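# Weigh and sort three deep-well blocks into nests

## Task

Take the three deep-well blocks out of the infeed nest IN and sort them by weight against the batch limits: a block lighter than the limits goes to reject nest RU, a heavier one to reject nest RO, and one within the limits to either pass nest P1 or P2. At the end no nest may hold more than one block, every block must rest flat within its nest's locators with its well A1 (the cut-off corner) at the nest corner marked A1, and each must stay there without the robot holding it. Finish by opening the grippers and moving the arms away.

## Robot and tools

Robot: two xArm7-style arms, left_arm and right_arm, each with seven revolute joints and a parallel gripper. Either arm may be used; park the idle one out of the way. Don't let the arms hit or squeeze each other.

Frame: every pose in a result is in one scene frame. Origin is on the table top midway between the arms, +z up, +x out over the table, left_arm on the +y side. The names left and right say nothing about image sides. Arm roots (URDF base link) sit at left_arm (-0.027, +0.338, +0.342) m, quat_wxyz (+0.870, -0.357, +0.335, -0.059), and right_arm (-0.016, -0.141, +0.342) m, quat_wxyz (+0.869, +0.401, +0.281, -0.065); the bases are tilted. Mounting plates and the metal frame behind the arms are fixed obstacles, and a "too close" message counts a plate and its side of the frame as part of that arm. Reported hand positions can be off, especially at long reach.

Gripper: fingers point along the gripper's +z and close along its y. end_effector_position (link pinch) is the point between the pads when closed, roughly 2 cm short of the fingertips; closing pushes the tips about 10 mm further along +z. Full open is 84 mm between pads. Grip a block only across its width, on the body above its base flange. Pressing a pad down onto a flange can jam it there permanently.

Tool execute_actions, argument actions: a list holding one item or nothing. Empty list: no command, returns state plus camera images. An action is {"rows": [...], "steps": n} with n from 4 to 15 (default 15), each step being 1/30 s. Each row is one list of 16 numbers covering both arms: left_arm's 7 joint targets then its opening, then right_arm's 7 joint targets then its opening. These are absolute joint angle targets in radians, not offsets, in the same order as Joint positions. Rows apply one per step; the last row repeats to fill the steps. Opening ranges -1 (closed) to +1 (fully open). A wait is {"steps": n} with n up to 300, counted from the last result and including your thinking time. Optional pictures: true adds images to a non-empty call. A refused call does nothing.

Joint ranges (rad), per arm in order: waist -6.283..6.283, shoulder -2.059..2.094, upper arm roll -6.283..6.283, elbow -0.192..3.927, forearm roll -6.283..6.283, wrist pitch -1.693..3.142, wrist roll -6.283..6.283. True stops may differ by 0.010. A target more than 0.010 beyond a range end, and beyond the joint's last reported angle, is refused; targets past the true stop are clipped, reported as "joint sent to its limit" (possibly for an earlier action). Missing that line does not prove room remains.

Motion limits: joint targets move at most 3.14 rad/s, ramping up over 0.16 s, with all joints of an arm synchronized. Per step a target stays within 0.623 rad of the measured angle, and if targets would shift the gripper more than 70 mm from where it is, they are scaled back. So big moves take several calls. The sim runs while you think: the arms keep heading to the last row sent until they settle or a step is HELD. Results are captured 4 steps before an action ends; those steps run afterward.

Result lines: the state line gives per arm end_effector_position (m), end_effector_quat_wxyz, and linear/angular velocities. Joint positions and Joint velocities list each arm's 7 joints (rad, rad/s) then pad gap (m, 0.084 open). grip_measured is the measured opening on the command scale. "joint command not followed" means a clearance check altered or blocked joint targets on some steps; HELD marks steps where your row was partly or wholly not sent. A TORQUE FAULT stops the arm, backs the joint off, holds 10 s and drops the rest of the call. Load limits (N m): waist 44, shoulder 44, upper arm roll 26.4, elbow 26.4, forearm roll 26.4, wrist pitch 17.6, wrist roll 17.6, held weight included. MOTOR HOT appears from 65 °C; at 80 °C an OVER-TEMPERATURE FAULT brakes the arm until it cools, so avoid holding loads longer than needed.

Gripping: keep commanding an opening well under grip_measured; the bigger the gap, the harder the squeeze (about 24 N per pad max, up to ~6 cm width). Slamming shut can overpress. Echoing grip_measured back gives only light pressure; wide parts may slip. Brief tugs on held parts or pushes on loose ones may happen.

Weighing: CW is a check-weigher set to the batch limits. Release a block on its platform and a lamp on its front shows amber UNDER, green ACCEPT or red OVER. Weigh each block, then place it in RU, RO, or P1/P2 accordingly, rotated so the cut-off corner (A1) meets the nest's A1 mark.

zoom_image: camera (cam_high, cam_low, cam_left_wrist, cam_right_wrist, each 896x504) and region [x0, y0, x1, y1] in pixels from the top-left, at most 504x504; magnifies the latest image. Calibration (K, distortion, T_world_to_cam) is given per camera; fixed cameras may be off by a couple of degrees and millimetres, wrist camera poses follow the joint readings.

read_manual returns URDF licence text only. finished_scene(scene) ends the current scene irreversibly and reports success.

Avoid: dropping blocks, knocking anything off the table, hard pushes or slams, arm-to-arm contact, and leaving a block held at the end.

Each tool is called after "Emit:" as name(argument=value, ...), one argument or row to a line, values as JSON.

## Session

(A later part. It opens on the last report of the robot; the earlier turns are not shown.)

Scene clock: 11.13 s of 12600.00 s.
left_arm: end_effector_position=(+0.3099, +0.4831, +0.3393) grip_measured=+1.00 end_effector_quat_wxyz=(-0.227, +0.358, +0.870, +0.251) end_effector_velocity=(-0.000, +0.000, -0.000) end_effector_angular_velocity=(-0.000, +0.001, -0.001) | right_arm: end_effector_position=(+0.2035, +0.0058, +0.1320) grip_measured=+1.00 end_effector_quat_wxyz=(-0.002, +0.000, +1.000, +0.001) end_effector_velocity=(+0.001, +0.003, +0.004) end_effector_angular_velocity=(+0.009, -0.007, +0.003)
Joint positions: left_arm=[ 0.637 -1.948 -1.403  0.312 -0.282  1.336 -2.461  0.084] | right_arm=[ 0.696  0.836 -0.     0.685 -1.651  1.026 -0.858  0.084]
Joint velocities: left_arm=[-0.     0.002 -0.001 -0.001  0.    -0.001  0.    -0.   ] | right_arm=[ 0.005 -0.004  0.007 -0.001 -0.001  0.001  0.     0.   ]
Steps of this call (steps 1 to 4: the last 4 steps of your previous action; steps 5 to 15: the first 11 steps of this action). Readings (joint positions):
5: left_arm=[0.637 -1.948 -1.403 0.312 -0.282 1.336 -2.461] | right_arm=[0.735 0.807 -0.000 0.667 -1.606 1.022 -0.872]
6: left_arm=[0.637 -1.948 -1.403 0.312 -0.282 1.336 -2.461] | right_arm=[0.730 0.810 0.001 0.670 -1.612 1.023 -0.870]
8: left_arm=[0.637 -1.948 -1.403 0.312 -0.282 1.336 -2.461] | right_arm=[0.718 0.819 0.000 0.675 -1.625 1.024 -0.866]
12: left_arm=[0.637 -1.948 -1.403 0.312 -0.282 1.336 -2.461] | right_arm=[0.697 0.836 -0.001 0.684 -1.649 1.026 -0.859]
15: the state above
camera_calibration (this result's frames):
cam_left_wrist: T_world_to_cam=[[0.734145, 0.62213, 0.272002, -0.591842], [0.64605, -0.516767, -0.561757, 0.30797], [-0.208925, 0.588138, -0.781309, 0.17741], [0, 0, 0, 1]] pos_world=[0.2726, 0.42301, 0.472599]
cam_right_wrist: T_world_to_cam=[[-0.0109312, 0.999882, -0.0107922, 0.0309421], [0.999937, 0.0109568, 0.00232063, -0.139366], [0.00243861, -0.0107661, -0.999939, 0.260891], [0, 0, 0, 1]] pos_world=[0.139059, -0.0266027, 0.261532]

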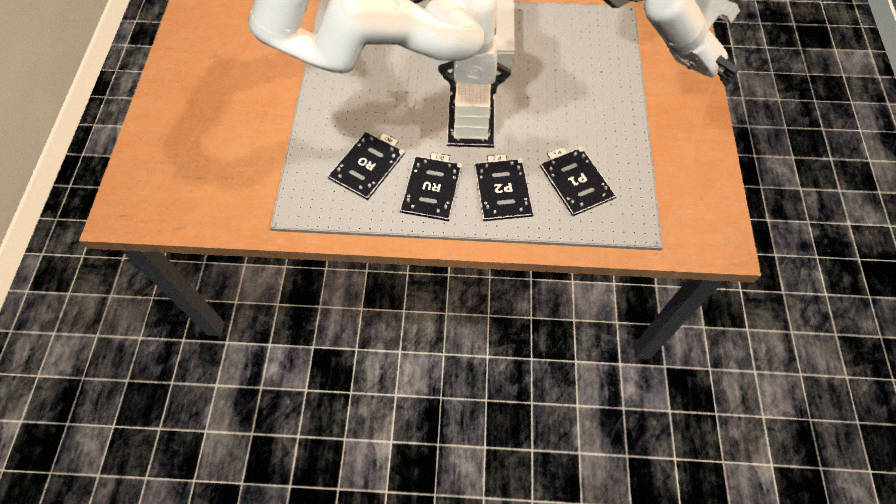

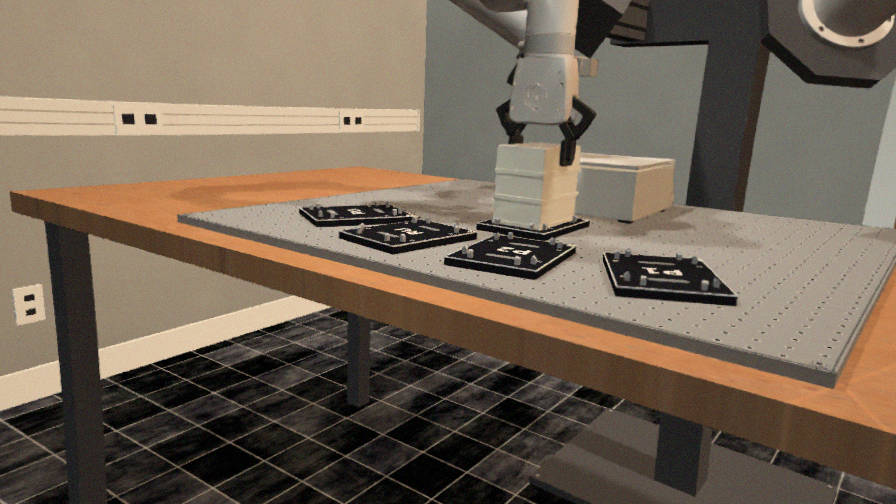

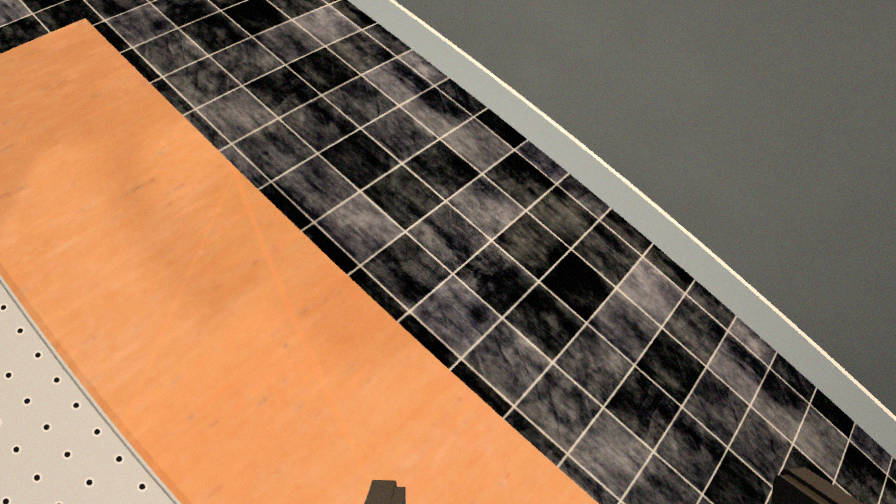

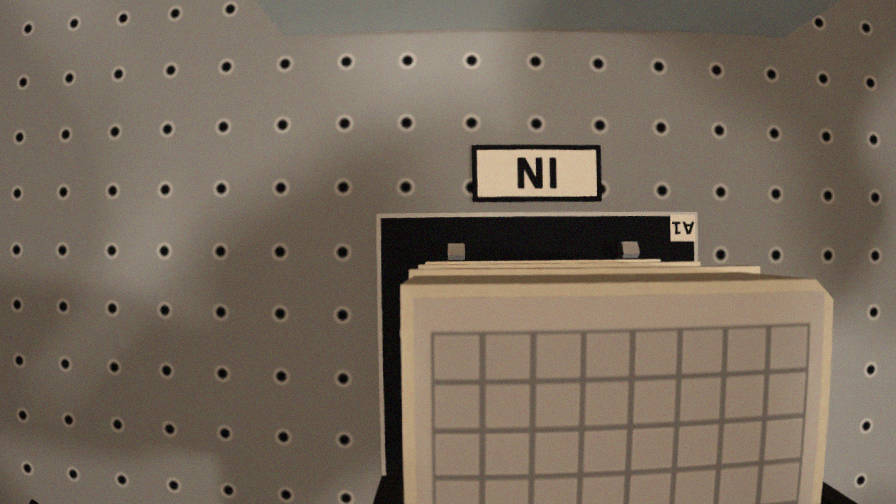

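Emit:
execute_actions(
  actions=[
    {"rows":[[0.637,-1.948,-1.403,0.312,-0.282,1.336,-2.461,1,0.696,0.836,0,0.685,-1.651,1.026,-0.858,0.8],[0.637,-1.948,-1.403,0.312,-0.282,1.336,-2.461,1,0.696,0.836,0,0.685,-1.651,1.026,-0.858,0.7],[0.637,-1.948,-1.403,0.312,-0.282,1.336,-2.461,1,0.696,0.836,0,0.685,-1.651,1.026,-0.858,0.5],[0.637,-1.948,-1.403,0.312,-0.282,1.336,-2.461,1,0.696,0.836,0,0.685,-1.651,1.026,-0.858,0.2]],"steps":15},
  ],
)

Emit:
execute_actions(
  actions=[
    {"rows":[[0.637,-1.948,-1.403,0.312,-0.282,1.336,-2.461,1,0.7357,0.806,0,0.6674,-1.605,1.022,-0.872,0.2],[0.637,-1.948,-1.403,0.312,-0.282,1.336,-2.461,1,0.7357,0.806,0,0.6674,-1.605,1.022,-0.872,0.2],[0.637,-1.948,-1.403,0.312,-0.282,1.336,-2.461,1,0.7357,0.806,0,0.6674,-1.605,1.022,-0.872,0.2],[0.637,-1.948,-1.403,0.312,-0.282,1.336,-2.461,1,0.7357,0.806,0,0.6674,-1.605,1.022,-0.872,0.2],[0.637,-1.948,-1.403,0.312,-0.282,1.336,-2.461,1,0.8047,0.7586,0,0.6413,-1.524,1.015,-0.897,0.2],[0.637,-1.948,-1.403,0.312,-0.282,1.336,-2.461,1,0.8047,0.7586,0,0.6413,-1.524,1.015,-0.897,0.2],[0.637,-1.948,-1.403,0.312,-0.282,1.336,-2.461,1,0.8047,0.7586,0,0.6413,-1.524,1.015,-0.897,0.2],[0.637,-1.948,-1.403,0.312,-0.282,1.336,-2.461,1,0.8047,0.7586,0,0.6413,-1.524,1.015,-0.897,0.2],[0.637,-1.948,-1.403,0.312,-0.282,1.336,-2.461,1,0.8786,0.7206,0,0.623,-1.4378,1.0076,-0.921,0.2]],"steps":15},
  ],
)

Emit:
execute_actions(
  actions=[
    {"rows":[[0.637,-1.948,-1.403,0.312,-0.282,1.336,-2.461,1,1.185,1.018,0,0.652,-1.352,0.839,-0.615,0.2]],"steps":15},
  ],
)

Emit:
execute_actions(
  actions=[
    {"steps":8},
  ],
  pictures=true,
)

Scene clock: 12.50 s of 12600.00 s.
left_arm: end_effector_position=(+0.3099, +0.4831, +0.3393) grip_measured=+1.00 end_effector_quat_wxyz=(-0.227, +0.358, +0.870, +0.251) end_effector_velocity=(+0.000, -0.000, +0.000) end_effector_angular_velocity=(-0.001, -0.001, -0.001) | right_arm: end_effector_position=(+0.2036, +0.0060, +0.1320) grip_measured=+0.97 end_effector_quat_wxyz=(-0.002, +0.000, +1.000, +0.001) end_effector_velocity=(+0.000, +0.000, +0.000) end_effector_angular_velocity=(+0.001, -0.002, -0.001)
Joint positions: left_arm=[ 0.637 -1.948 -1.403  0.312 -0.282  1.336 -2.461  0.084] | right_arm=[ 0.696  0.836  0.     0.685 -1.651  1.026 -0.858  0.083]
Joint velocities: left_arm=[-0.     0.     0.001  0.001 -0.    -0.001  0.     0.   ] | right_arm=[ 0.001 -0.     0.     0.    -0.001  0.     0.002  0.   ]
Steps of this call (steps 1 to 4: the last 4 steps of your previous action; steps 5 to 15: the robot went on to your last target; steps 16 to 30: nothing new was sent; steps 31 to 41: the first 11 steps of this action). Readings (joint positions):
31: left_arm=[0.637 -1.948 -1.403 0.312 -0.282 1.336 -2.461] | right_arm=[0.696 0.836 0.000 0.685 -1.651 1.026 -0.858]
32: left_arm=[0.637 -1.948 -1.403 0.312 -0.282 1.336 -2.461] | right_arm=[0.696 0.836 0.000 0.685 -1.651 1.026 -0.858]
34: left_arm=[0.637 -1.948 -1.403 0.312 -0.282 1.336 -2.461] | right_arm=[0.696 0.836 0.000 0.685 -1.651 1.026 -0.858]
38: left_arm=[0.637 -1.948 -1.403 0.312 -0.282 1.336 -2.461] | right_arm=[0.696 0.836 0.000 0.685 -1.651 1.026 -0.858]
41: the state above

Scene clock: 13.00 s of 12600.00 s.
left_arm: end_effector_position=(+0.3099, +0.4831, +0.3393) grip_measured=+1.00 end_effector_quat_wxyz=(-0.227, +0.358, +0.870, +0.251) end_effector_velocity=(+0.000, -0.000, +0.000) end_effector_angular_velocity=(-0.001, -0.000, -0.000) | right_arm: end_effector_position=(+0.2043, +0.0046, +0.1761) grip_measured=+0.97 end_effector_quat_wxyz=(-0.000, +0.000, +1.000, -0.001) end_effector_velocity=(-0.027, -0.024, +0.187) end_effector_angular_velocity=(-0.096, +0.041, -0.029)
Joint positions: left_arm=[ 0.637 -1.948 -1.403  0.312 -0.282  1.336 -2.461  0.084] | right_arm=[ 0.833  0.744 -0.001  0.635 -1.49   1.012 -0.907  0.083]
Joint velocities: left_arm=[ 0.     0.001  0.001  0.001 -0.    -0.    -0.    -0.   ] | right_arm=[ 0.696 -0.37  -0.073 -0.206  0.85  -0.054 -0.234  0.   ]
Steps of this call (steps 1 to 4: the last 4 steps of your previous action; steps 5 to 15: the first 11 steps of this action). Readings (joint positions):
5: left_arm=[0.637 -1.948 -1.403 0.312 -0.282 1.336 -2.461] | right_arm=[0.697 0.836 0.000 0.685 -1.650 1.026 -0.858]
6: left_arm=[0.637 -1.948 -1.403 0.312 -0.282 1.336 -2.461] | right_arm=[0.704 0.831 -0.002 0.681 -1.641 1.025 -0.861]
8: left_arm=[0.637 -1.948 -1.403 0.312 -0.282 1.336 -2.461] | right_arm=[0.727 0.812 -0.002 0.670 -1.614 1.023 -0.869]
12: left_arm=[0.637 -1.948 -1.403 0.312 -0.282 1.336 -2.461] | right_arm=[0.783 0.773 -0.002 0.648 -1.547 1.018 -0.890]
15: the state above

Scene clock: 13.50 s of 12600.00 s.
left_arm: end_effector_position=(+0.3099, +0.4831, +0.3393) grip_measured=+1.00 end_effector_quat_wxyz=(-0.227, +0.358, +0.870, +0.251) end_effector_velocity=(+0.000, -0.000, +0.000) end_effector_angular_velocity=(-0.000, -0.000, -0.001) | right_arm: end_effector_position=(+0.0666, +0.0410, +0.2027) grip_measured=+0.97 end_effector_quat_wxyz=(-0.012, -0.020, +0.999, +0.025) end_effector_velocity=(-0.081, -0.023, -0.018) end_effector_angular_velocity=(-0.049, +0.014, -0.006)
Joint positions: left_arm=[ 0.637 -1.948 -1.403  0.312 -0.282  1.336 -2.461  0.084] | right_arm=[ 1.182  1.018  0.007  0.645 -1.354  0.842 -0.624  0.083]
Joint velocities: left_arm=[ 0.     0.     0.     0.     0.    -0.001 -0.    -0.   ] | right_arm=[ 0.181  0.179 -0.023 -0.018  0.056 -0.104  0.201 -0.   ]
Steps of this call (steps 1 to 4: the last 4 steps of your previous action; steps 5 to 15: the first 11 steps of this action). Readings (joint positions):
5: left_arm=[0.637 -1.948 -1.403 0.312 -0.282 1.336 -2.461] | right_arm=[0.880 0.721 0.002 0.624 -1.439 1.007 -0.919]
6: left_arm=[0.637 -1.948 -1.403 0.312 -0.282 1.336 -2.461] | right_arm=[0.888 0.729 -0.002 0.626 -1.436 1.002 -0.909]
8: left_arm=[0.637 -1.948 -1.403 0.312 -0.282 1.336 -2.461] | right_arm=[0.950 0.790 -0.010 0.638 -1.417 0.967 -0.842]
12: left_arm=[0.637 -1.948 -1.403 0.312 -0.282 1.336 -2.461] | right_arm=[1.114 0.950 0.003 0.646 -1.372 0.878 -0.687]
15: the state above

Scene clock: 13.77 s of 12600.00 s.
left_arm: end_effector_position=(+0.3099, +0.4831, +0.3393) grip_measured=+1.00 end_effector_quat_wxyz=(-0.227, +0.358, +0.870, +0.251) end_effector_velocity=(+0.000, +0.000, -0.000) end_effector_angular_velocity=(-0.001, -0.001, -0.000) | right_arm: end_effector_position=(+0.0709, +0.0436, +0.2021) grip_measured=+0.97 end_effector_quat_wxyz=(-0.012, -0.009, +1.000, +0.025) end_effector_velocity=(-0.012, -0.004, +0.002) end_effector_angular_velocity=(+0.000, +0.007, +0.025)
Joint positions: left_arm=[ 0.637 -1.948 -1.403  0.312 -0.282  1.336 -2.461  0.084] | right_arm=[ 1.183  1.016 -0.002  0.653 -1.352  0.839 -0.615  0.083]
Joint velocities: left_arm=[-0.     0.     0.001 -0.001 -0.    -0.002 -0.     0.   ] | right_arm=[ 0.005  0.01   0.015 -0.012  0.003 -0.004  0.002 -0.   ]
Kept back: nothing.
Steps of this call (steps 1 to 4: the last 4 steps of your previous action; steps 5 to 8: the robot went on to your last target). Readings (joint positions):
1: left_arm=[0.637 -1.948 -1.403 0.312 -0.282 1.336 -2.461] | right_arm=[1.185 1.021 0.005 0.646 -1.353 0.840 -0.619]
2: left_arm=[0.637 -1.948 -1.403 0.312 -0.282 1.336 -2.461] | right_arm=[1.185 1.020 0.001 0.648 -1.352 0.840 -0.617]
4: left_arm=[0.637 -1.948 -1.403 0.312 -0.282 1.336 -2.461] | right_arm=[1.183 1.017 -0.003 0.653 -1.352 0.840 -0.616]
8: the state above
camera_calibration (this result's frames):
cam_left_wrist: T_world_to_cam=[[0.734145, 0.62213, 0.272002, -0.591843], [0.64605, -0.516767, -0.561757, 0.30797], [-0.208925, 0.588138, -0.781309, 0.17741], [0, 0, 0, 1]] pos_world=[0.2726, 0.42301, 0.472599]
cam_right_wrist: T_world_to_cam=[[-0.0295348, 0.998848, 0.0378322, -0.0160282], [0.999408, 0.0301765, -0.0165048, -0.00430347], [-0.0176275, 0.0373224, -0.999148, 0.330891], [0, 0, 0, 1]] pos_world=[0.00966029, 0.00378995, 0.331144]

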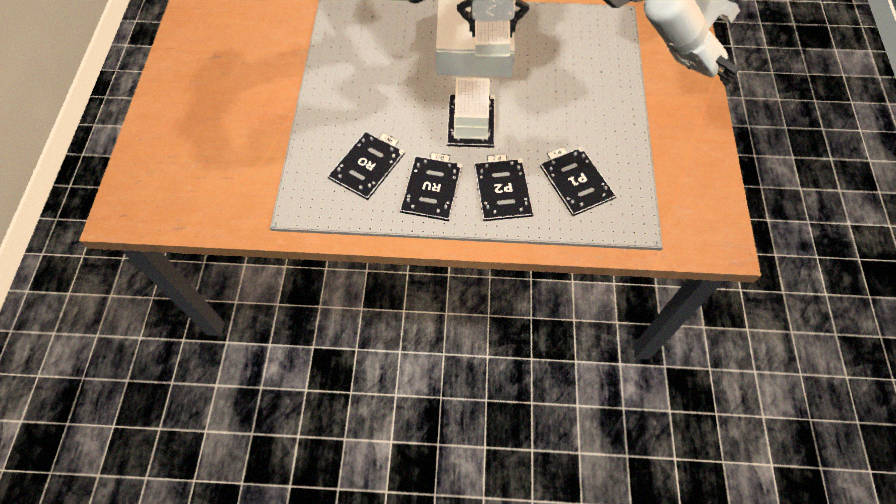

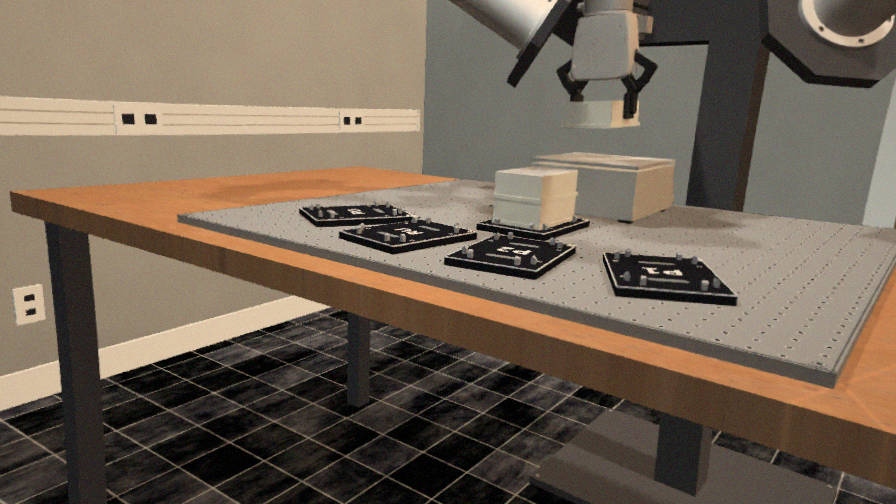

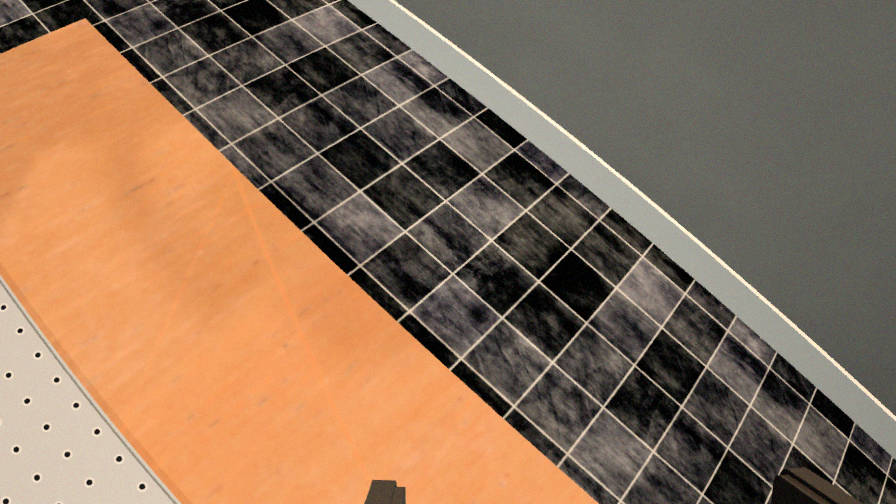

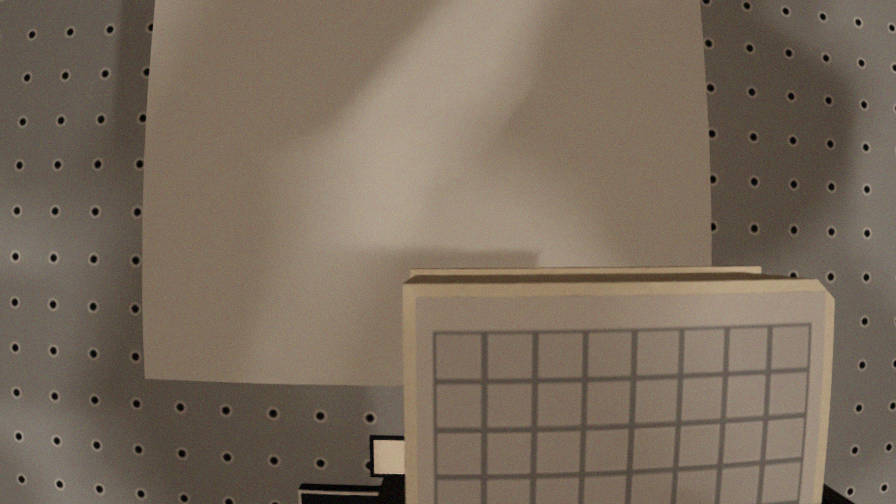

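Emit:
execute_actions(
  actions=[
    {"rows":[[0.637,-1.948,-1.403,0.312,-0.282,1.336,-2.461,1,1.34,1.167,0,0.666,-1.309,0.754,-0.462,0.2],[0.637,-1.948,-1.403,0.312,-0.282,1.336,-2.461,1,1.34,1.167,0,0.666,-1.309,0.754,-0.462,0.2],[0.637,-1.948,-1.403,0.312,-0.282,1.336,-2.461,1,1.34,1.167,0,0.666,-1.309,0.754,-0.462,0.2],[0.637,-1.948,-1.403,0.312,-0.282,1.336,-2.461,1,1.34,1.167,0,0.666,-1.309,0.754,-0.462,0.2],[0.637,-1.948,-1.403,0.312,-0.282,1.336,-2.461,1,1.34,1.167,0,0.666,-1.309,0.754,-0.462,0.2],[0.637,-1.948,-1.403,0.312,-0.282,1.336,-2.461,1,1.34,1.167,0,0.666,-1.309,0.754,-0.462,0.2],[0.637,-1.948,-1.403,0.312,-0.282,1.336,-2.461,1,1.4912,1.3162,0,0.6809,-1.2655,0.6695,-0.3096,0.2]],"steps":15},
  ],
)

Emit:
execute_actions(
  actions=[
    {"steps":18},
  ],
  pictures=true,
)

Scene clock: 14.40 s of 12600.00 s.
left_arm: end_effector_position=(+0.3099, +0.4831, +0.3393) grip_measured=+1.00 end_effector_quat_wxyz=(-0.227, +0.358, +0.870, +0.251) end_effector_velocity=(+0.000, +0.000, +0.000) end_effector_angular_velocity=(+0.001, -0.001, +0.000) | right_arm: end_effector_position=(+0.0144, +0.0367, +0.1944) grip_measured=+0.97 end_effector_quat_wxyz=(-0.010, -0.013, +1.000, +0.020) end_effector_velocity=(+0.020, +0.029, +0.011) end_effector_angular_velocity=(+0.043, -0.000, -0.065)
Joint positions: left_arm=[ 0.637 -1.948 -1.403  0.312 -0.282  1.336 -2.461  0.084] | right_arm=[ 1.323  1.151  0.003  0.665 -1.314  0.764 -0.481  0.083]
Joint velocities: left_arm=[-0.    -0.001 -0.    -0.001  0.    -0.    -0.     0.   ] | right_arm=[-0.01  -0.029 -0.012  0.045 -0.001 -0.     0.002 -0.   ]
Kept back: nothing.
A step of this action was HELD (marked below), so the last 4 steps of it were dropped. An arm can still carry out its HELD step.
Steps of this call (steps 1 to 8: the robot went on to your last target; steps 9 to 19: the first 11 steps of this action). Readings (joint positions):
9: left_arm=[0.637 -1.948 -1.403 0.312 -0.282 1.336 -2.461] | right_arm=[1.186 1.018 -0.000 0.652 -1.352 0.838 -0.614]
10: left_arm=[0.637 -1.948 -1.403 0.312 -0.282 1.336 -2.461] | right_arm=[1.194 1.026 -0.002 0.654 -1.349 0.833 -0.603]
12: left_arm=[0.637 -1.948 -1.403 0.312 -0.282 1.336 -2.461] | right_arm=[1.258 1.086 -0.007 0.665 -1.331 0.797 -0.537]
15: left_arm=[0.637 -1.948 -1.403 0.312 -0.282 1.336 -2.461] | right_arm=[1.331 1.161 0.013 0.657 -1.313 0.762 -0.480] HELD
16: left_arm=[0.637 -1.948 -1.403 0.312 -0.282 1.336 -2.461] | right_arm=[1.328 1.159 0.011 0.656 -1.314 0.763 -0.481] HELD
17: left_arm=[0.637 -1.948 -1.403 0.312 -0.282 1.336 -2.461] | right_arm=[1.326 1.156 0.007 0.659 -1.314 0.763 -0.481] HELD
18: left_arm=[0.637 -1.948 -1.403 0.312 -0.282 1.336 -2.461] | right_arm=[1.324 1.153 0.004 0.663 -1.314 0.764 -0.481] HELD
19: the state above HELD
joint command not followed: on one or more control steps a check withheld the commanded joint targets of the right arm, and it was not sent them on those steps. On the call's last step the targets were still withheld.
cause: the commanded joint targets would bring two parts of the arm too close to each other (joints 1 (waist) to 6 (wrist pitch) lie between them); next, command targets that bring no two parts of the arm closer together.

Scene clock: 15.00 s of 12600.00 s.
left_arm: end_effector_position=(+0.3099, +0.4831, +0.3393) grip_measured=+1.00 end_effector_quat_wxyz=(-0.227, +0.358, +0.870, +0.251) end_effector_velocity=(-0.000, -0.000, +0.000) end_effector_angular_velocity=(-0.000, +0.000, +0.000) | right_arm: end_effector_position=(+0.0123, +0.0362, +0.1948) grip_measured=+0.97 end_effector_quat_wxyz=(-0.011, -0.015, +1.000, +0.020) end_effector_velocity=(-0.000, -0.000, -0.000) end_effector_angular_velocity=(-0.001, +0.001, -0.002)
Joint positions: left_arm=[ 0.637 -1.948 -1.403  0.312 -0.282  1.336 -2.461  0.084] | right_arm=[ 1.325  1.153  0.006  0.664 -1.314  0.763 -0.481  0.083]
Joint velocities: left_arm=[ 0.  0.  0.  0. -0.  0.  0. -0.] | right_arm=[-0.001  0.     0.    -0.     0.001 -0.     0.002 -0.   ]
Kept back: nothing.
Steps of this call (steps 1 to 18: nothing new was sent). Readings (joint positions):
1: left_arm=[0.637 -1.948 -1.403 0.312 -0.282 1.336 -2.461] | right_arm=[1.323 1.151 0.003 0.666 -1.314 0.764 -0.481]
2: left_arm=[0.637 -1.948 -1.403 0.312 -0.282 1.336 -2.461] | right_arm=[1.323 1.151 0.004 0.665 -1.314 0.764 -0.481]
4: left_arm=[0.637 -1.948 -1.403 0.312 -0.282 1.336 -2.461] | right_arm=[1.324 1.152 0.005 0.664 -1.314 0.764 -0.481]
8: left_arm=[0.637 -1.948 -1.403 0.312 -0.282 1.336 -2.461] | right_arm=[1.325 1.153 0.006 0.664 -1.314 0.763 -0.481]
18: the state above
camera_calibration (this result's frames):
cam_left_wrist: T_world_to_cam=[[0.734146, 0.62213, 0.272001, -0.591842], [0.64605, -0.516767, -0.561757, 0.30797], [-0.208925, 0.588138, -0.781309, 0.17741], [0, 0, 0, 1]] pos_world=[0.2726, 0.42301, 0.472599]
cam_right_wrist: T_world_to_cam=[[-0.041569, 0.998717, 0.0289294, -0.00818356], [0.999012, 0.0420025, -0.0145421, 0.0534654], [-0.0157386, 0.0282963, -0.999476, 0.323214], [0, 0, 0, 1]] pos_world=[-0.0486658, -0.00321838, 0.324058]

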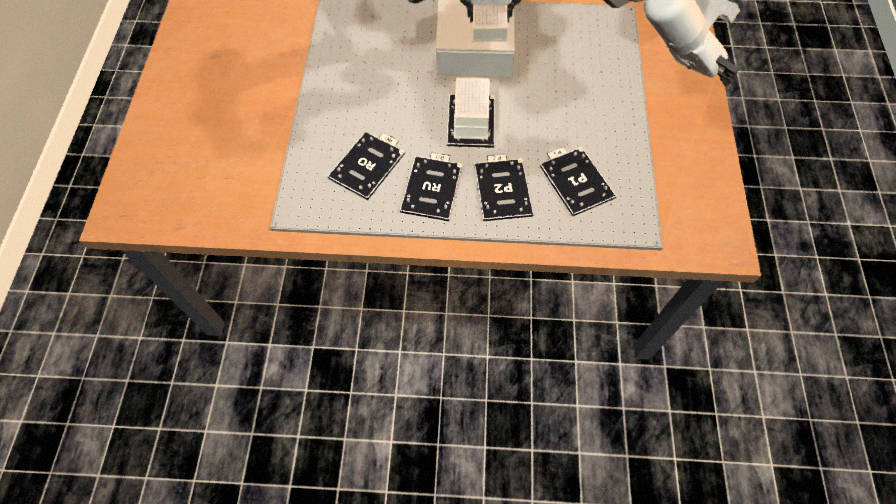

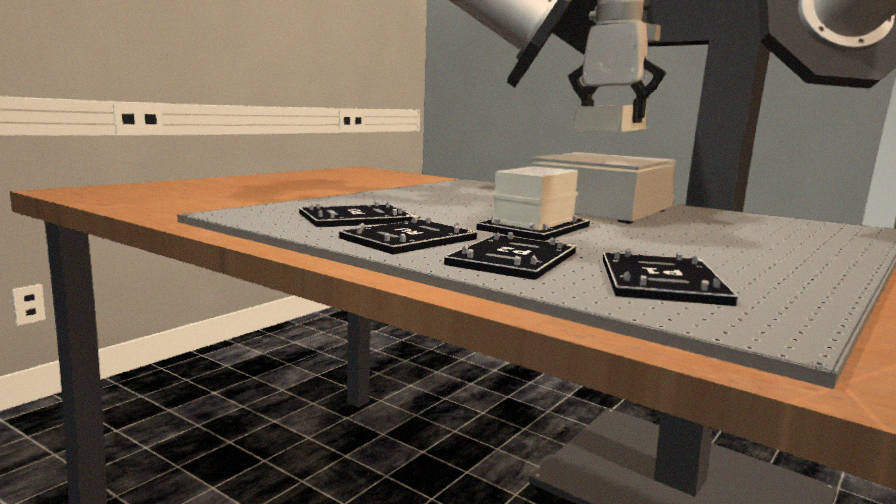

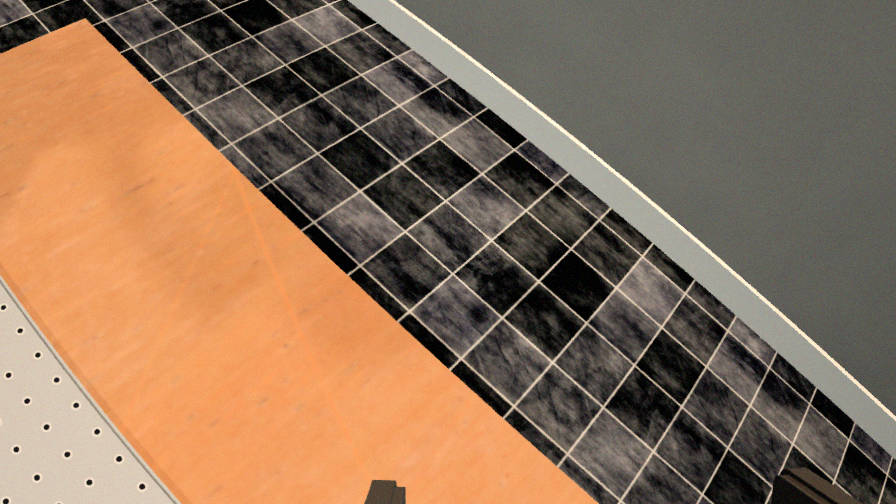

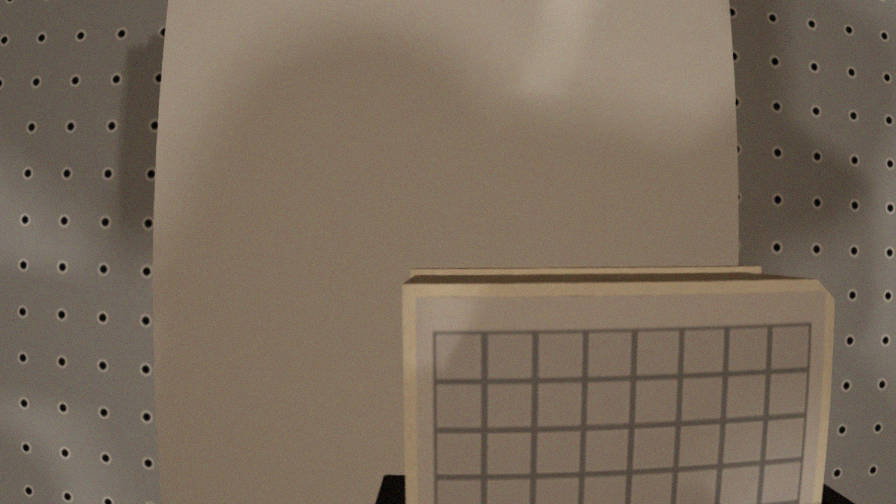

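Emit:
execute_actions(
  actions=[
    {"rows":[[0.637,-1.948,-1.403,0.312,-0.282,1.336,-2.461,1,1.22,1.12,0,0.72,-1.35,0.82,0.4,0.2]],"steps":15},
  ],
)

Emit:
execute_actions(
  actions=[
    {"rows":[[0.637,-1.948,-1.403,0.312,-0.282,1.336,-2.461,1,1.18,1.21,0,0.75,-1.42,0.85,1.163,0.2]],"steps":15},
  ],
)

Emit:
execute_actions(
  actions=[
    {"rows":[[0.637,-1.948,-1.403,0.312,-0.282,1.336,-2.461,1,1.1352,1.3027,0,0.7762,-1.4945,0.8812,1.163,0.2]],"steps":15},
  ],
)

Emit:
execute_actions(
  actions=[
    {"steps":10},
  ],
  pictures=true,
)

Emit:
zoom_image(
  camera="cam_low",
  region=[500, 0, 720, 230],
)

Scene clock: 16.30 s of 12600.00 s.
left_arm: end_effector_position=(+0.3099, +0.4831, +0.3393) grip_measured=+1.00 end_effector_quat_wxyz=(-0.227, +0.358, +0.870, +0.251) end_effector_velocity=(+0.000, +0.000, +0.000) end_effector_angular_velocity=(+0.000, -0.001, +0.001) | right_arm: end_effector_position=(+0.0200, +0.0420, +0.1948) grip_measured=+0.97 end_effector_quat_wxyz=(-0.013, +0.067, +0.997, +0.021) end_effector_velocity=(+0.035, +0.027, +0.000) end_effector_angular_velocity=(-0.001, +0.036, -0.782)
Joint positions: left_arm=[ 0.637 -1.948 -1.403  0.312 -0.282  1.336 -2.461  0.084] | right_arm=[ 1.303  1.146  0.005  0.676 -1.322  0.776 -0.338  0.083]
Joint velocities: left_arm=[-0.    -0.001  0.     0.     0.     0.001 -0.     0.   ] | right_arm=[-0.103 -0.034 -0.006  0.056 -0.036  0.054  0.686  0.   ]
Steps of this call (steps 1 to 28: nothing new was sent; steps 29 to 39: the first 11 steps of this action). Readings (joint positions):
29: left_arm=[0.637 -1.948 -1.403 0.312 -0.282 1.336 -2.461] | right_arm=[1.325 1.153 0.006 0.664 -1.314 0.763 -0.480]
30: left_arm=[0.637 -1.948 -1.403 0.312 -0.282 1.336 -2.461] | right_arm=[1.325 1.153 0.006 0.664 -1.314 0.764 -0.477]
32: left_arm=[0.637 -1.948 -1.403 0.312 -0.282 1.336 -2.461] | right_arm=[1.323 1.153 0.006 0.665 -1.315 0.765 -0.463]
36: left_arm=[0.637 -1.948 -1.403 0.312 -0.282 1.336 -2.461] | right_arm=[1.313 1.150 0.005 0.670 -1.318 0.770 -0.404]
39: the state above

Scene clock: 16.80 s of 12600.00 s.
left_arm: end_effector_position=(+0.3099, +0.4831, +0.3393) grip_measured=+1.00 end_effector_quat_wxyz=(-0.227, +0.358, +0.870, +0.251) end_effector_velocity=(-0.000, -0.001, -0.000) end_effector_angular_velocity=(-0.000, +0.002, -0.003) | right_arm: end_effector_position=(+0.0303, +0.0490, +0.1864) grip_measured=+0.97 end_effector_quat_wxyz=(-0.014, +0.248, +0.968, +0.016) end_effector_velocity=(+0.010, +0.008, -0.023) end_effector_angular_velocity=(-0.032, +0.017, -0.697)
Joint positions: left_arm=[ 0.637 -1.948 -1.403  0.312 -0.282  1.336 -2.461  0.084] | right_arm=[ 1.252  1.161  0.002  0.706 -1.356  0.806  0.015  0.083]
Joint velocities: left_arm=[-0.     0.003 -0.002  0.001  0.    -0.001 -0.     0.   ] | right_arm=[-0.092  0.061 -0.001  0.058 -0.078  0.056  0.703 -0.   ]
Steps of this call (steps 1 to 4: the last 4 steps of your previous action; steps 5 to 15: the first 11 steps of this action). Readings (joint positions):
5: left_arm=[0.637 -1.948 -1.403 0.312 -0.282 1.336 -2.461] | right_arm=[1.287 1.141 0.004 0.684 -1.327 0.784 -0.221]
6: left_arm=[0.637 -1.948 -1.403 0.312 -0.282 1.336 -2.461] | right_arm=[1.284 1.141 0.004 0.686 -1.329 0.786 -0.197]
8: left_arm=[0.637 -1.948 -1.403 0.312 -0.282 1.336 -2.461] | right_arm=[1.276 1.144 0.003 0.691 -1.335 0.790 -0.150]
12: left_arm=[0.637 -1.948 -1.403 0.312 -0.282 1.336 -2.461] | right_arm=[1.261 1.155 0.003 0.700 -1.348 0.800 -0.056]
15: the state above

Scene clock: 17.30 s of 12600.00 s.
left_arm: end_effector_position=(+0.3099, +0.4831, +0.3393) grip_measured=+1.00 end_effector_quat_wxyz=(-0.227, +0.358, +0.870, +0.251) end_effector_velocity=(+0.000, -0.000, +0.000) end_effector_angular_velocity=(+0.001, -0.001, -0.001) | right_arm: end_effector_position=(+0.0298, +0.0487, +0.1689) grip_measured=+0.97 end_effector_quat_wxyz=(-0.009, +0.403, +0.915, +0.008) end_effector_velocity=(-0.007, -0.004, -0.037) end_effector_angular_velocity=(-0.038, -0.001, -0.635)
Joint positions: left_arm=[ 0.637 -1.948 -1.403  0.312 -0.282  1.336 -2.461  0.084] | right_arm=[ 1.204  1.213  0.001  0.734 -1.409  0.836  0.368  0.083]
Joint velocities: left_arm=[-0.    -0.001 -0.001  0.001 -0.     0.001  0.    -0.   ] | right_arm=[-0.089  0.113 -0.001  0.055 -0.109  0.057  0.702 -0.   ]
Steps of this call (steps 1 to 4: the last 4 steps of your previous action; steps 5 to 15: the first 11 steps of this action). Readings (joint positions):
5: left_arm=[0.637 -1.948 -1.403 0.312 -0.282 1.336 -2.461] | right_arm=[1.238 1.171 0.002 0.714 -1.369 0.814 0.132]
6: left_arm=[0.637 -1.948 -1.403 0.312 -0.282 1.336 -2.461] | right_arm=[1.235 1.173 0.002 0.716 -1.372 0.816 0.156]
8: left_arm=[0.637 -1.948 -1.403 0.312 -0.282 1.336 -2.461] | right_arm=[1.228 1.181 0.002 0.721 -1.380 0.821 0.203]
12: left_arm=[0.637 -1.948 -1.403 0.312 -0.282 1.336 -2.461] | right_arm=[1.214 1.200 0.001 0.729 -1.397 0.830 0.297]
15: the state above

Scene clock: 17.63 s of 12600.00 s.
left_arm: end_effector_position=(+0.3099, +0.4831, +0.3393) grip_measured=+1.00 end_effector_quat_wxyz=(-0.227, +0.358, +0.870, +0.251) end_effector_velocity=(-0.001, -0.000, -0.000) end_effector_angular_velocity=(-0.001, +0.003, -0.001) | right_arm: end_effector_position=(+0.0276, +0.0475, +0.1590) grip_measured=+0.97 end_effector_quat_wxyz=(-0.006, +0.500, +0.866, +0.004) end_effector_velocity=(-0.006, -0.003, -0.024) end_effector_angular_velocity=(-0.024, -0.000, -0.656)
Joint positions: left_arm=[ 0.637 -1.948 -1.403  0.312 -0.282  1.336 -2.461  0.084] | right_arm=[ 1.18   1.244  0.001  0.749 -1.439  0.852  0.603  0.083]
Joint velocities: left_arm=[ 0.     0.003 -0.001  0.001  0.     0.001  0.     0.   ] | right_arm=[-0.058  0.076 -0.002  0.035 -0.073  0.038  0.702  0.   ]
Kept back: nothing.
Steps of this call (steps 1 to 4: the last 4 steps of your previous action; steps 5 to 10: the robot went on to your last target). Readings (joint positions):
1: left_arm=[0.637 -1.948 -1.403 0.312 -0.282 1.336 -2.461] | right_arm=[1.201 1.216 0.001 0.736 -1.413 0.838 0.391]
2: left_arm=[0.637 -1.948 -1.403 0.312 -0.282 1.336 -2.461] | right_arm=[1.199 1.220 0.001 0.738 -1.416 0.840 0.415]
4: left_arm=[0.637 -1.948 -1.403 0.312 -0.282 1.336 -2.461] | right_arm=[1.193 1.227 0.001 0.741 -1.422 0.843 0.462]
8: left_arm=[0.637 -1.948 -1.403 0.312 -0.282 1.336 -2.461] | right_arm=[1.184 1.238 0.001 0.747 -1.434 0.849 0.556]
10: the state above
camera_calibration (this result's frames):
cam_left_wrist: T_world_to_cam=[[0.734145, 0.62213, 0.272001, -0.591842], [0.64605, -0.516767, -0.561757, 0.30797], [-0.208925, 0.588138, -0.781309, 0.17741], [0, 0, 0, 1]] pos_world=[0.2726, 0.42301, 0.472599]
cam_right_wrist: T_world_to_cam=[[0.859739, 0.510623, -0.0106205, -0.0132008], [0.510537, -0.859799, -0.00982504, 0.0927866], [-0.0141484, 0.00302483, -0.999895, 0.28856], [0, 0, 0, 1]] pos_world=[-0.0319391, 0.0856457, 0.289301]

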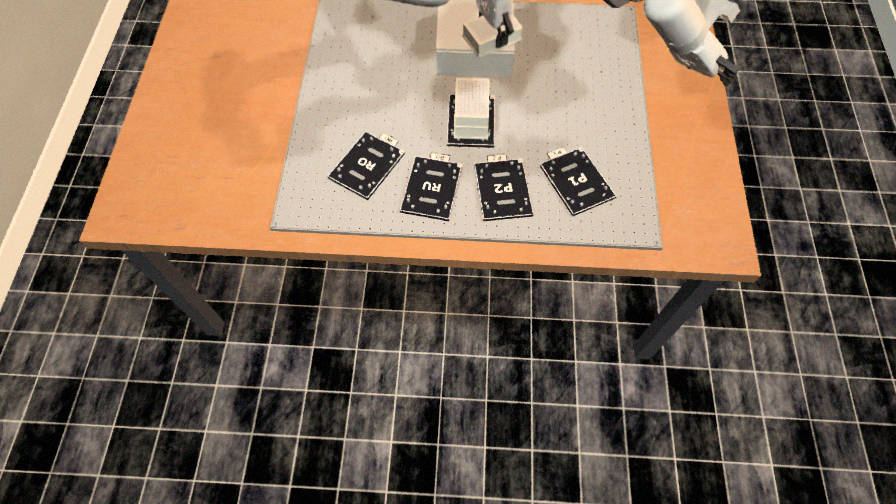

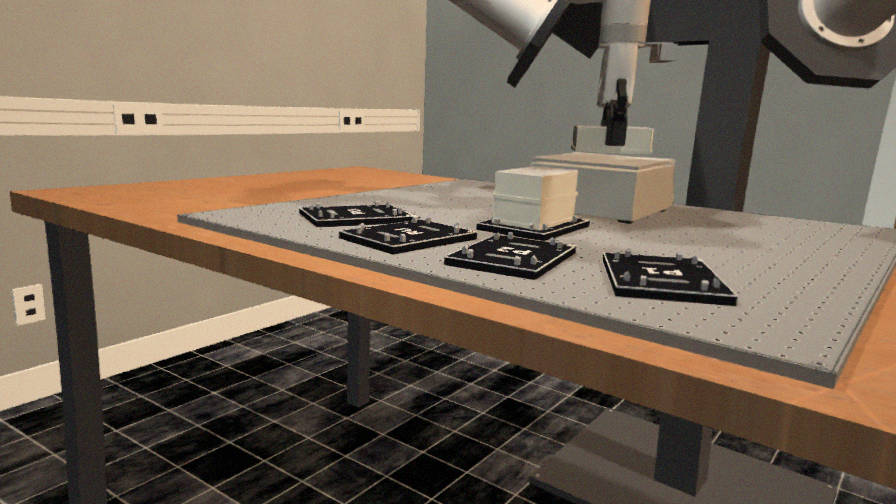

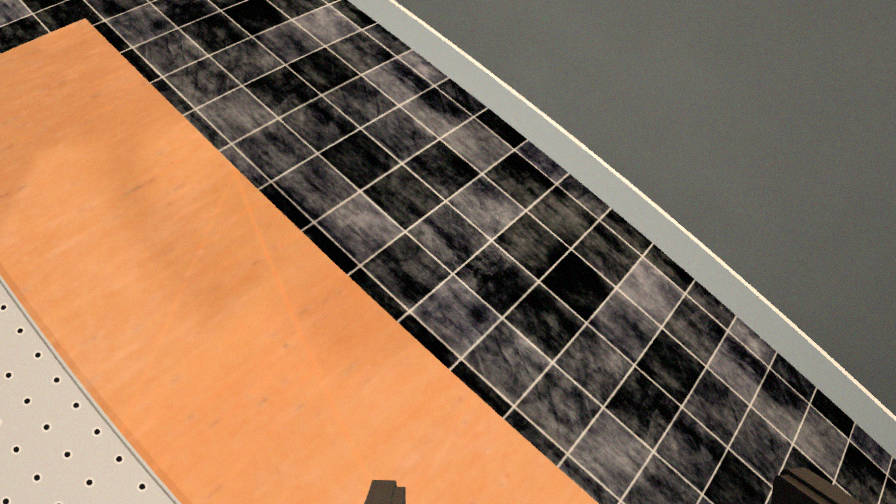

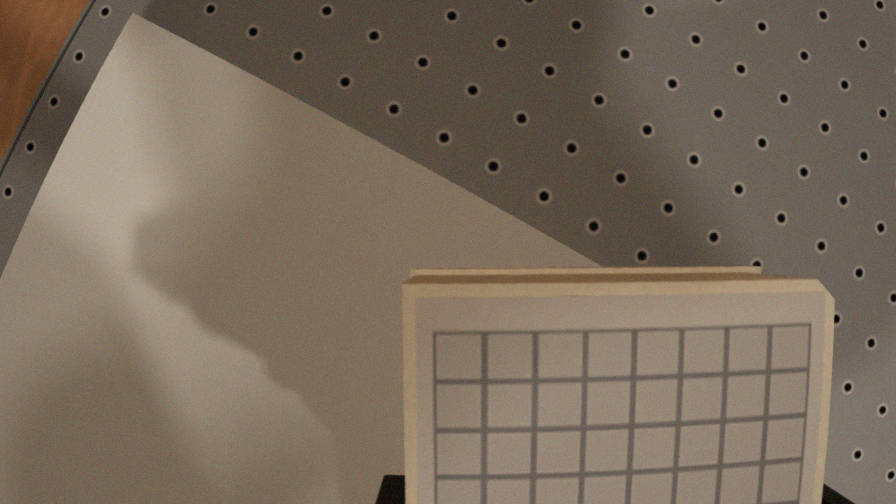

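Region (500, 0, 720, 230) of cam_low's 896x504 image, scaled by 2.191, with more detail than that image has; it fills the left 482 columns of this view, and the rest is white.

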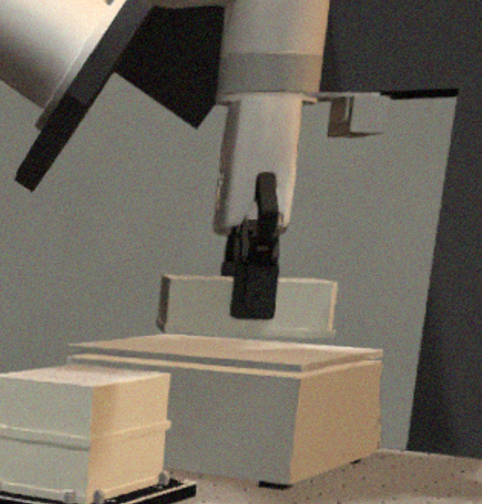

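Emit:
execute_actions(
  actions=[
    {"steps":25},
  ],
  pictures=true,
)

Emit:
zoom_image(
  camera="cam_low",
  region=[500, 0, 720, 230],
)

Scene clock: 18.47 s of 12600.00 s.
left_arm: end_effector_position=(+0.3099, +0.4831, +0.3393) grip_measured=+1.00 end_effector_quat_wxyz=(-0.227, +0.358, +0.870, +0.251) end_effector_velocity=(-0.000, +0.001, -0.000) end_effector_angular_velocity=(+0.001, -0.000, +0.002) | right_arm: end_effector_position=(+0.0220, +0.0446, +0.1403) grip_measured=+0.97 end_effector_quat_wxyz=(-0.000, +0.705, +0.709, -0.000) end_effector_velocity=(-0.001, -0.001, -0.004) end_effector_angular_velocity=(-0.003, -0.002, -0.110)
Joint positions: left_arm=[ 0.637 -1.948 -1.403  0.312 -0.282  1.336 -2.461  0.084] | right_arm=[ 1.135  1.302 -0.     0.776 -1.494  0.881  1.158  0.083]
Joint velocities: left_arm=[ 0.    -0.001  0.    -0.001 -0.     0.    -0.    -0.   ] | right_arm=[-0.009  0.011 -0.     0.004 -0.011  0.007  0.117  0.   ]
Kept back: nothing.
Steps of this call (steps 1 to 25: the robot went on to your last target). Readings (joint positions):
1: left_arm=[0.637 -1.948 -1.403 0.312 -0.282 1.336 -2.461] | right_arm=[1.178 1.246 0.001 0.750 -1.441 0.853 0.627]
2: left_arm=[0.637 -1.948 -1.403 0.312 -0.282 1.336 -2.461] | right_arm=[1.176 1.249 0.001 0.751 -1.443 0.854 0.650]
4: left_arm=[0.637 -1.948 -1.403 0.312 -0.282 1.336 -2.461] | right_arm=[1.173 1.254 0.001 0.754 -1.448 0.857 0.697]
8: left_arm=[0.637 -1.948 -1.403 0.312 -0.282 1.336 -2.461] | right_arm=[1.165 1.264 0.001 0.758 -1.458 0.862 0.792]
25: the state above
camera_calibration (this result's frames):
cam_left_wrist: T_world_to_cam=[[0.734146, 0.62213, 0.272002, -0.591842], [0.64605, -0.516767, -0.561757, 0.30797], [-0.208925, 0.588138, -0.781309, 0.17741], [0, 0, 0, 1]] pos_world=[0.2726, 0.42301, 0.472599]
cam_right_wrist: T_world_to_cam=[[0.999773, 0.0173171, -0.0124108, 0.0120447], [0.0173887, -0.999833, 0.00568553, 0.107911], [-0.0123103, -0.00590005, -0.999907, 0.270224], [0, 0, 0, 1]] pos_world=[-0.0105919, 0.109279, 0.269735]

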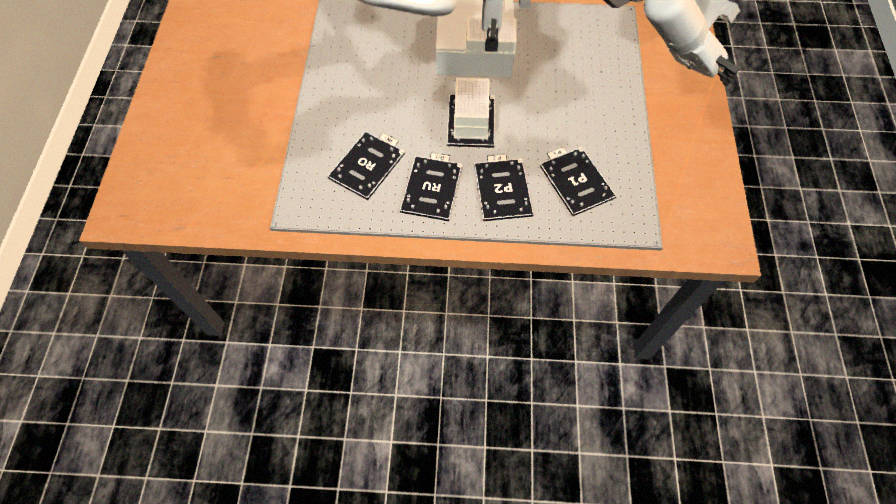

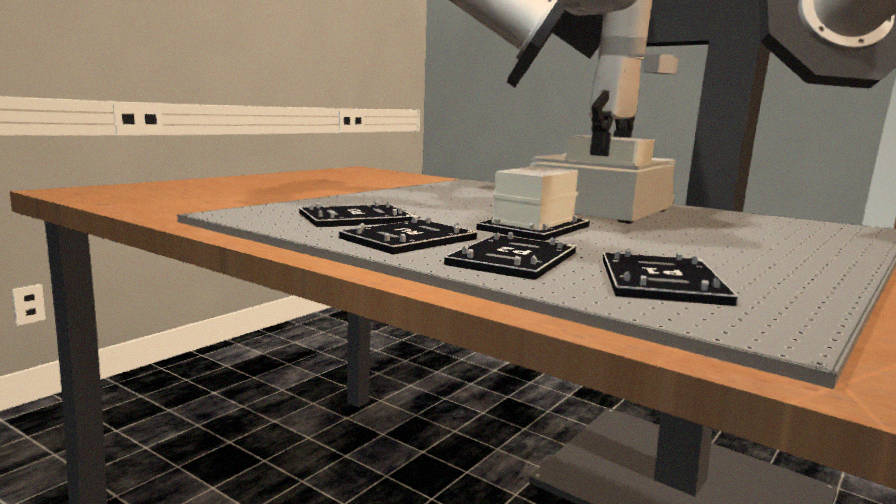

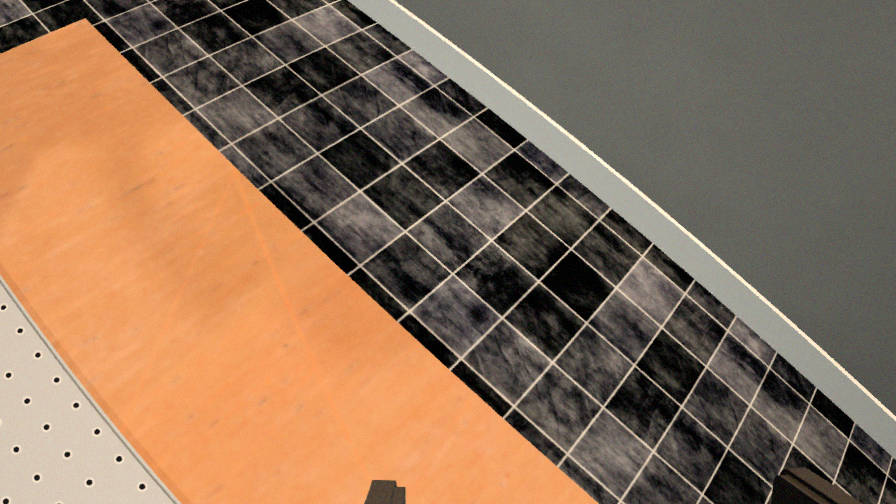

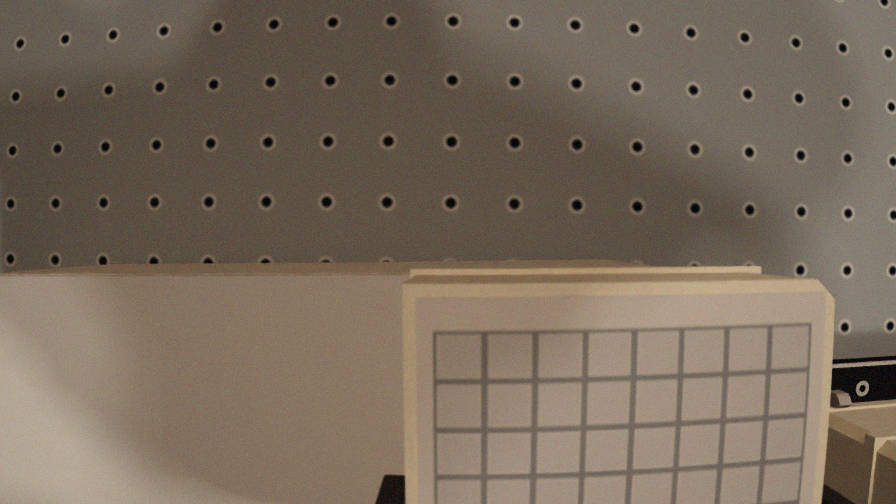

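Region (500, 0, 720, 230) of cam_low's 896x504 image, scaled by 2.191, with more detail than that image has; it fills the left 482 columns of this view, and the rest is white.

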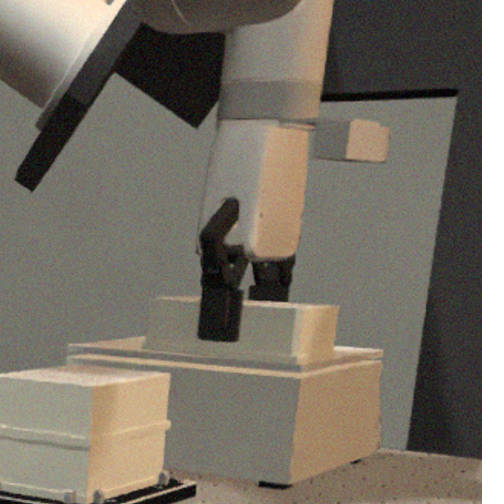

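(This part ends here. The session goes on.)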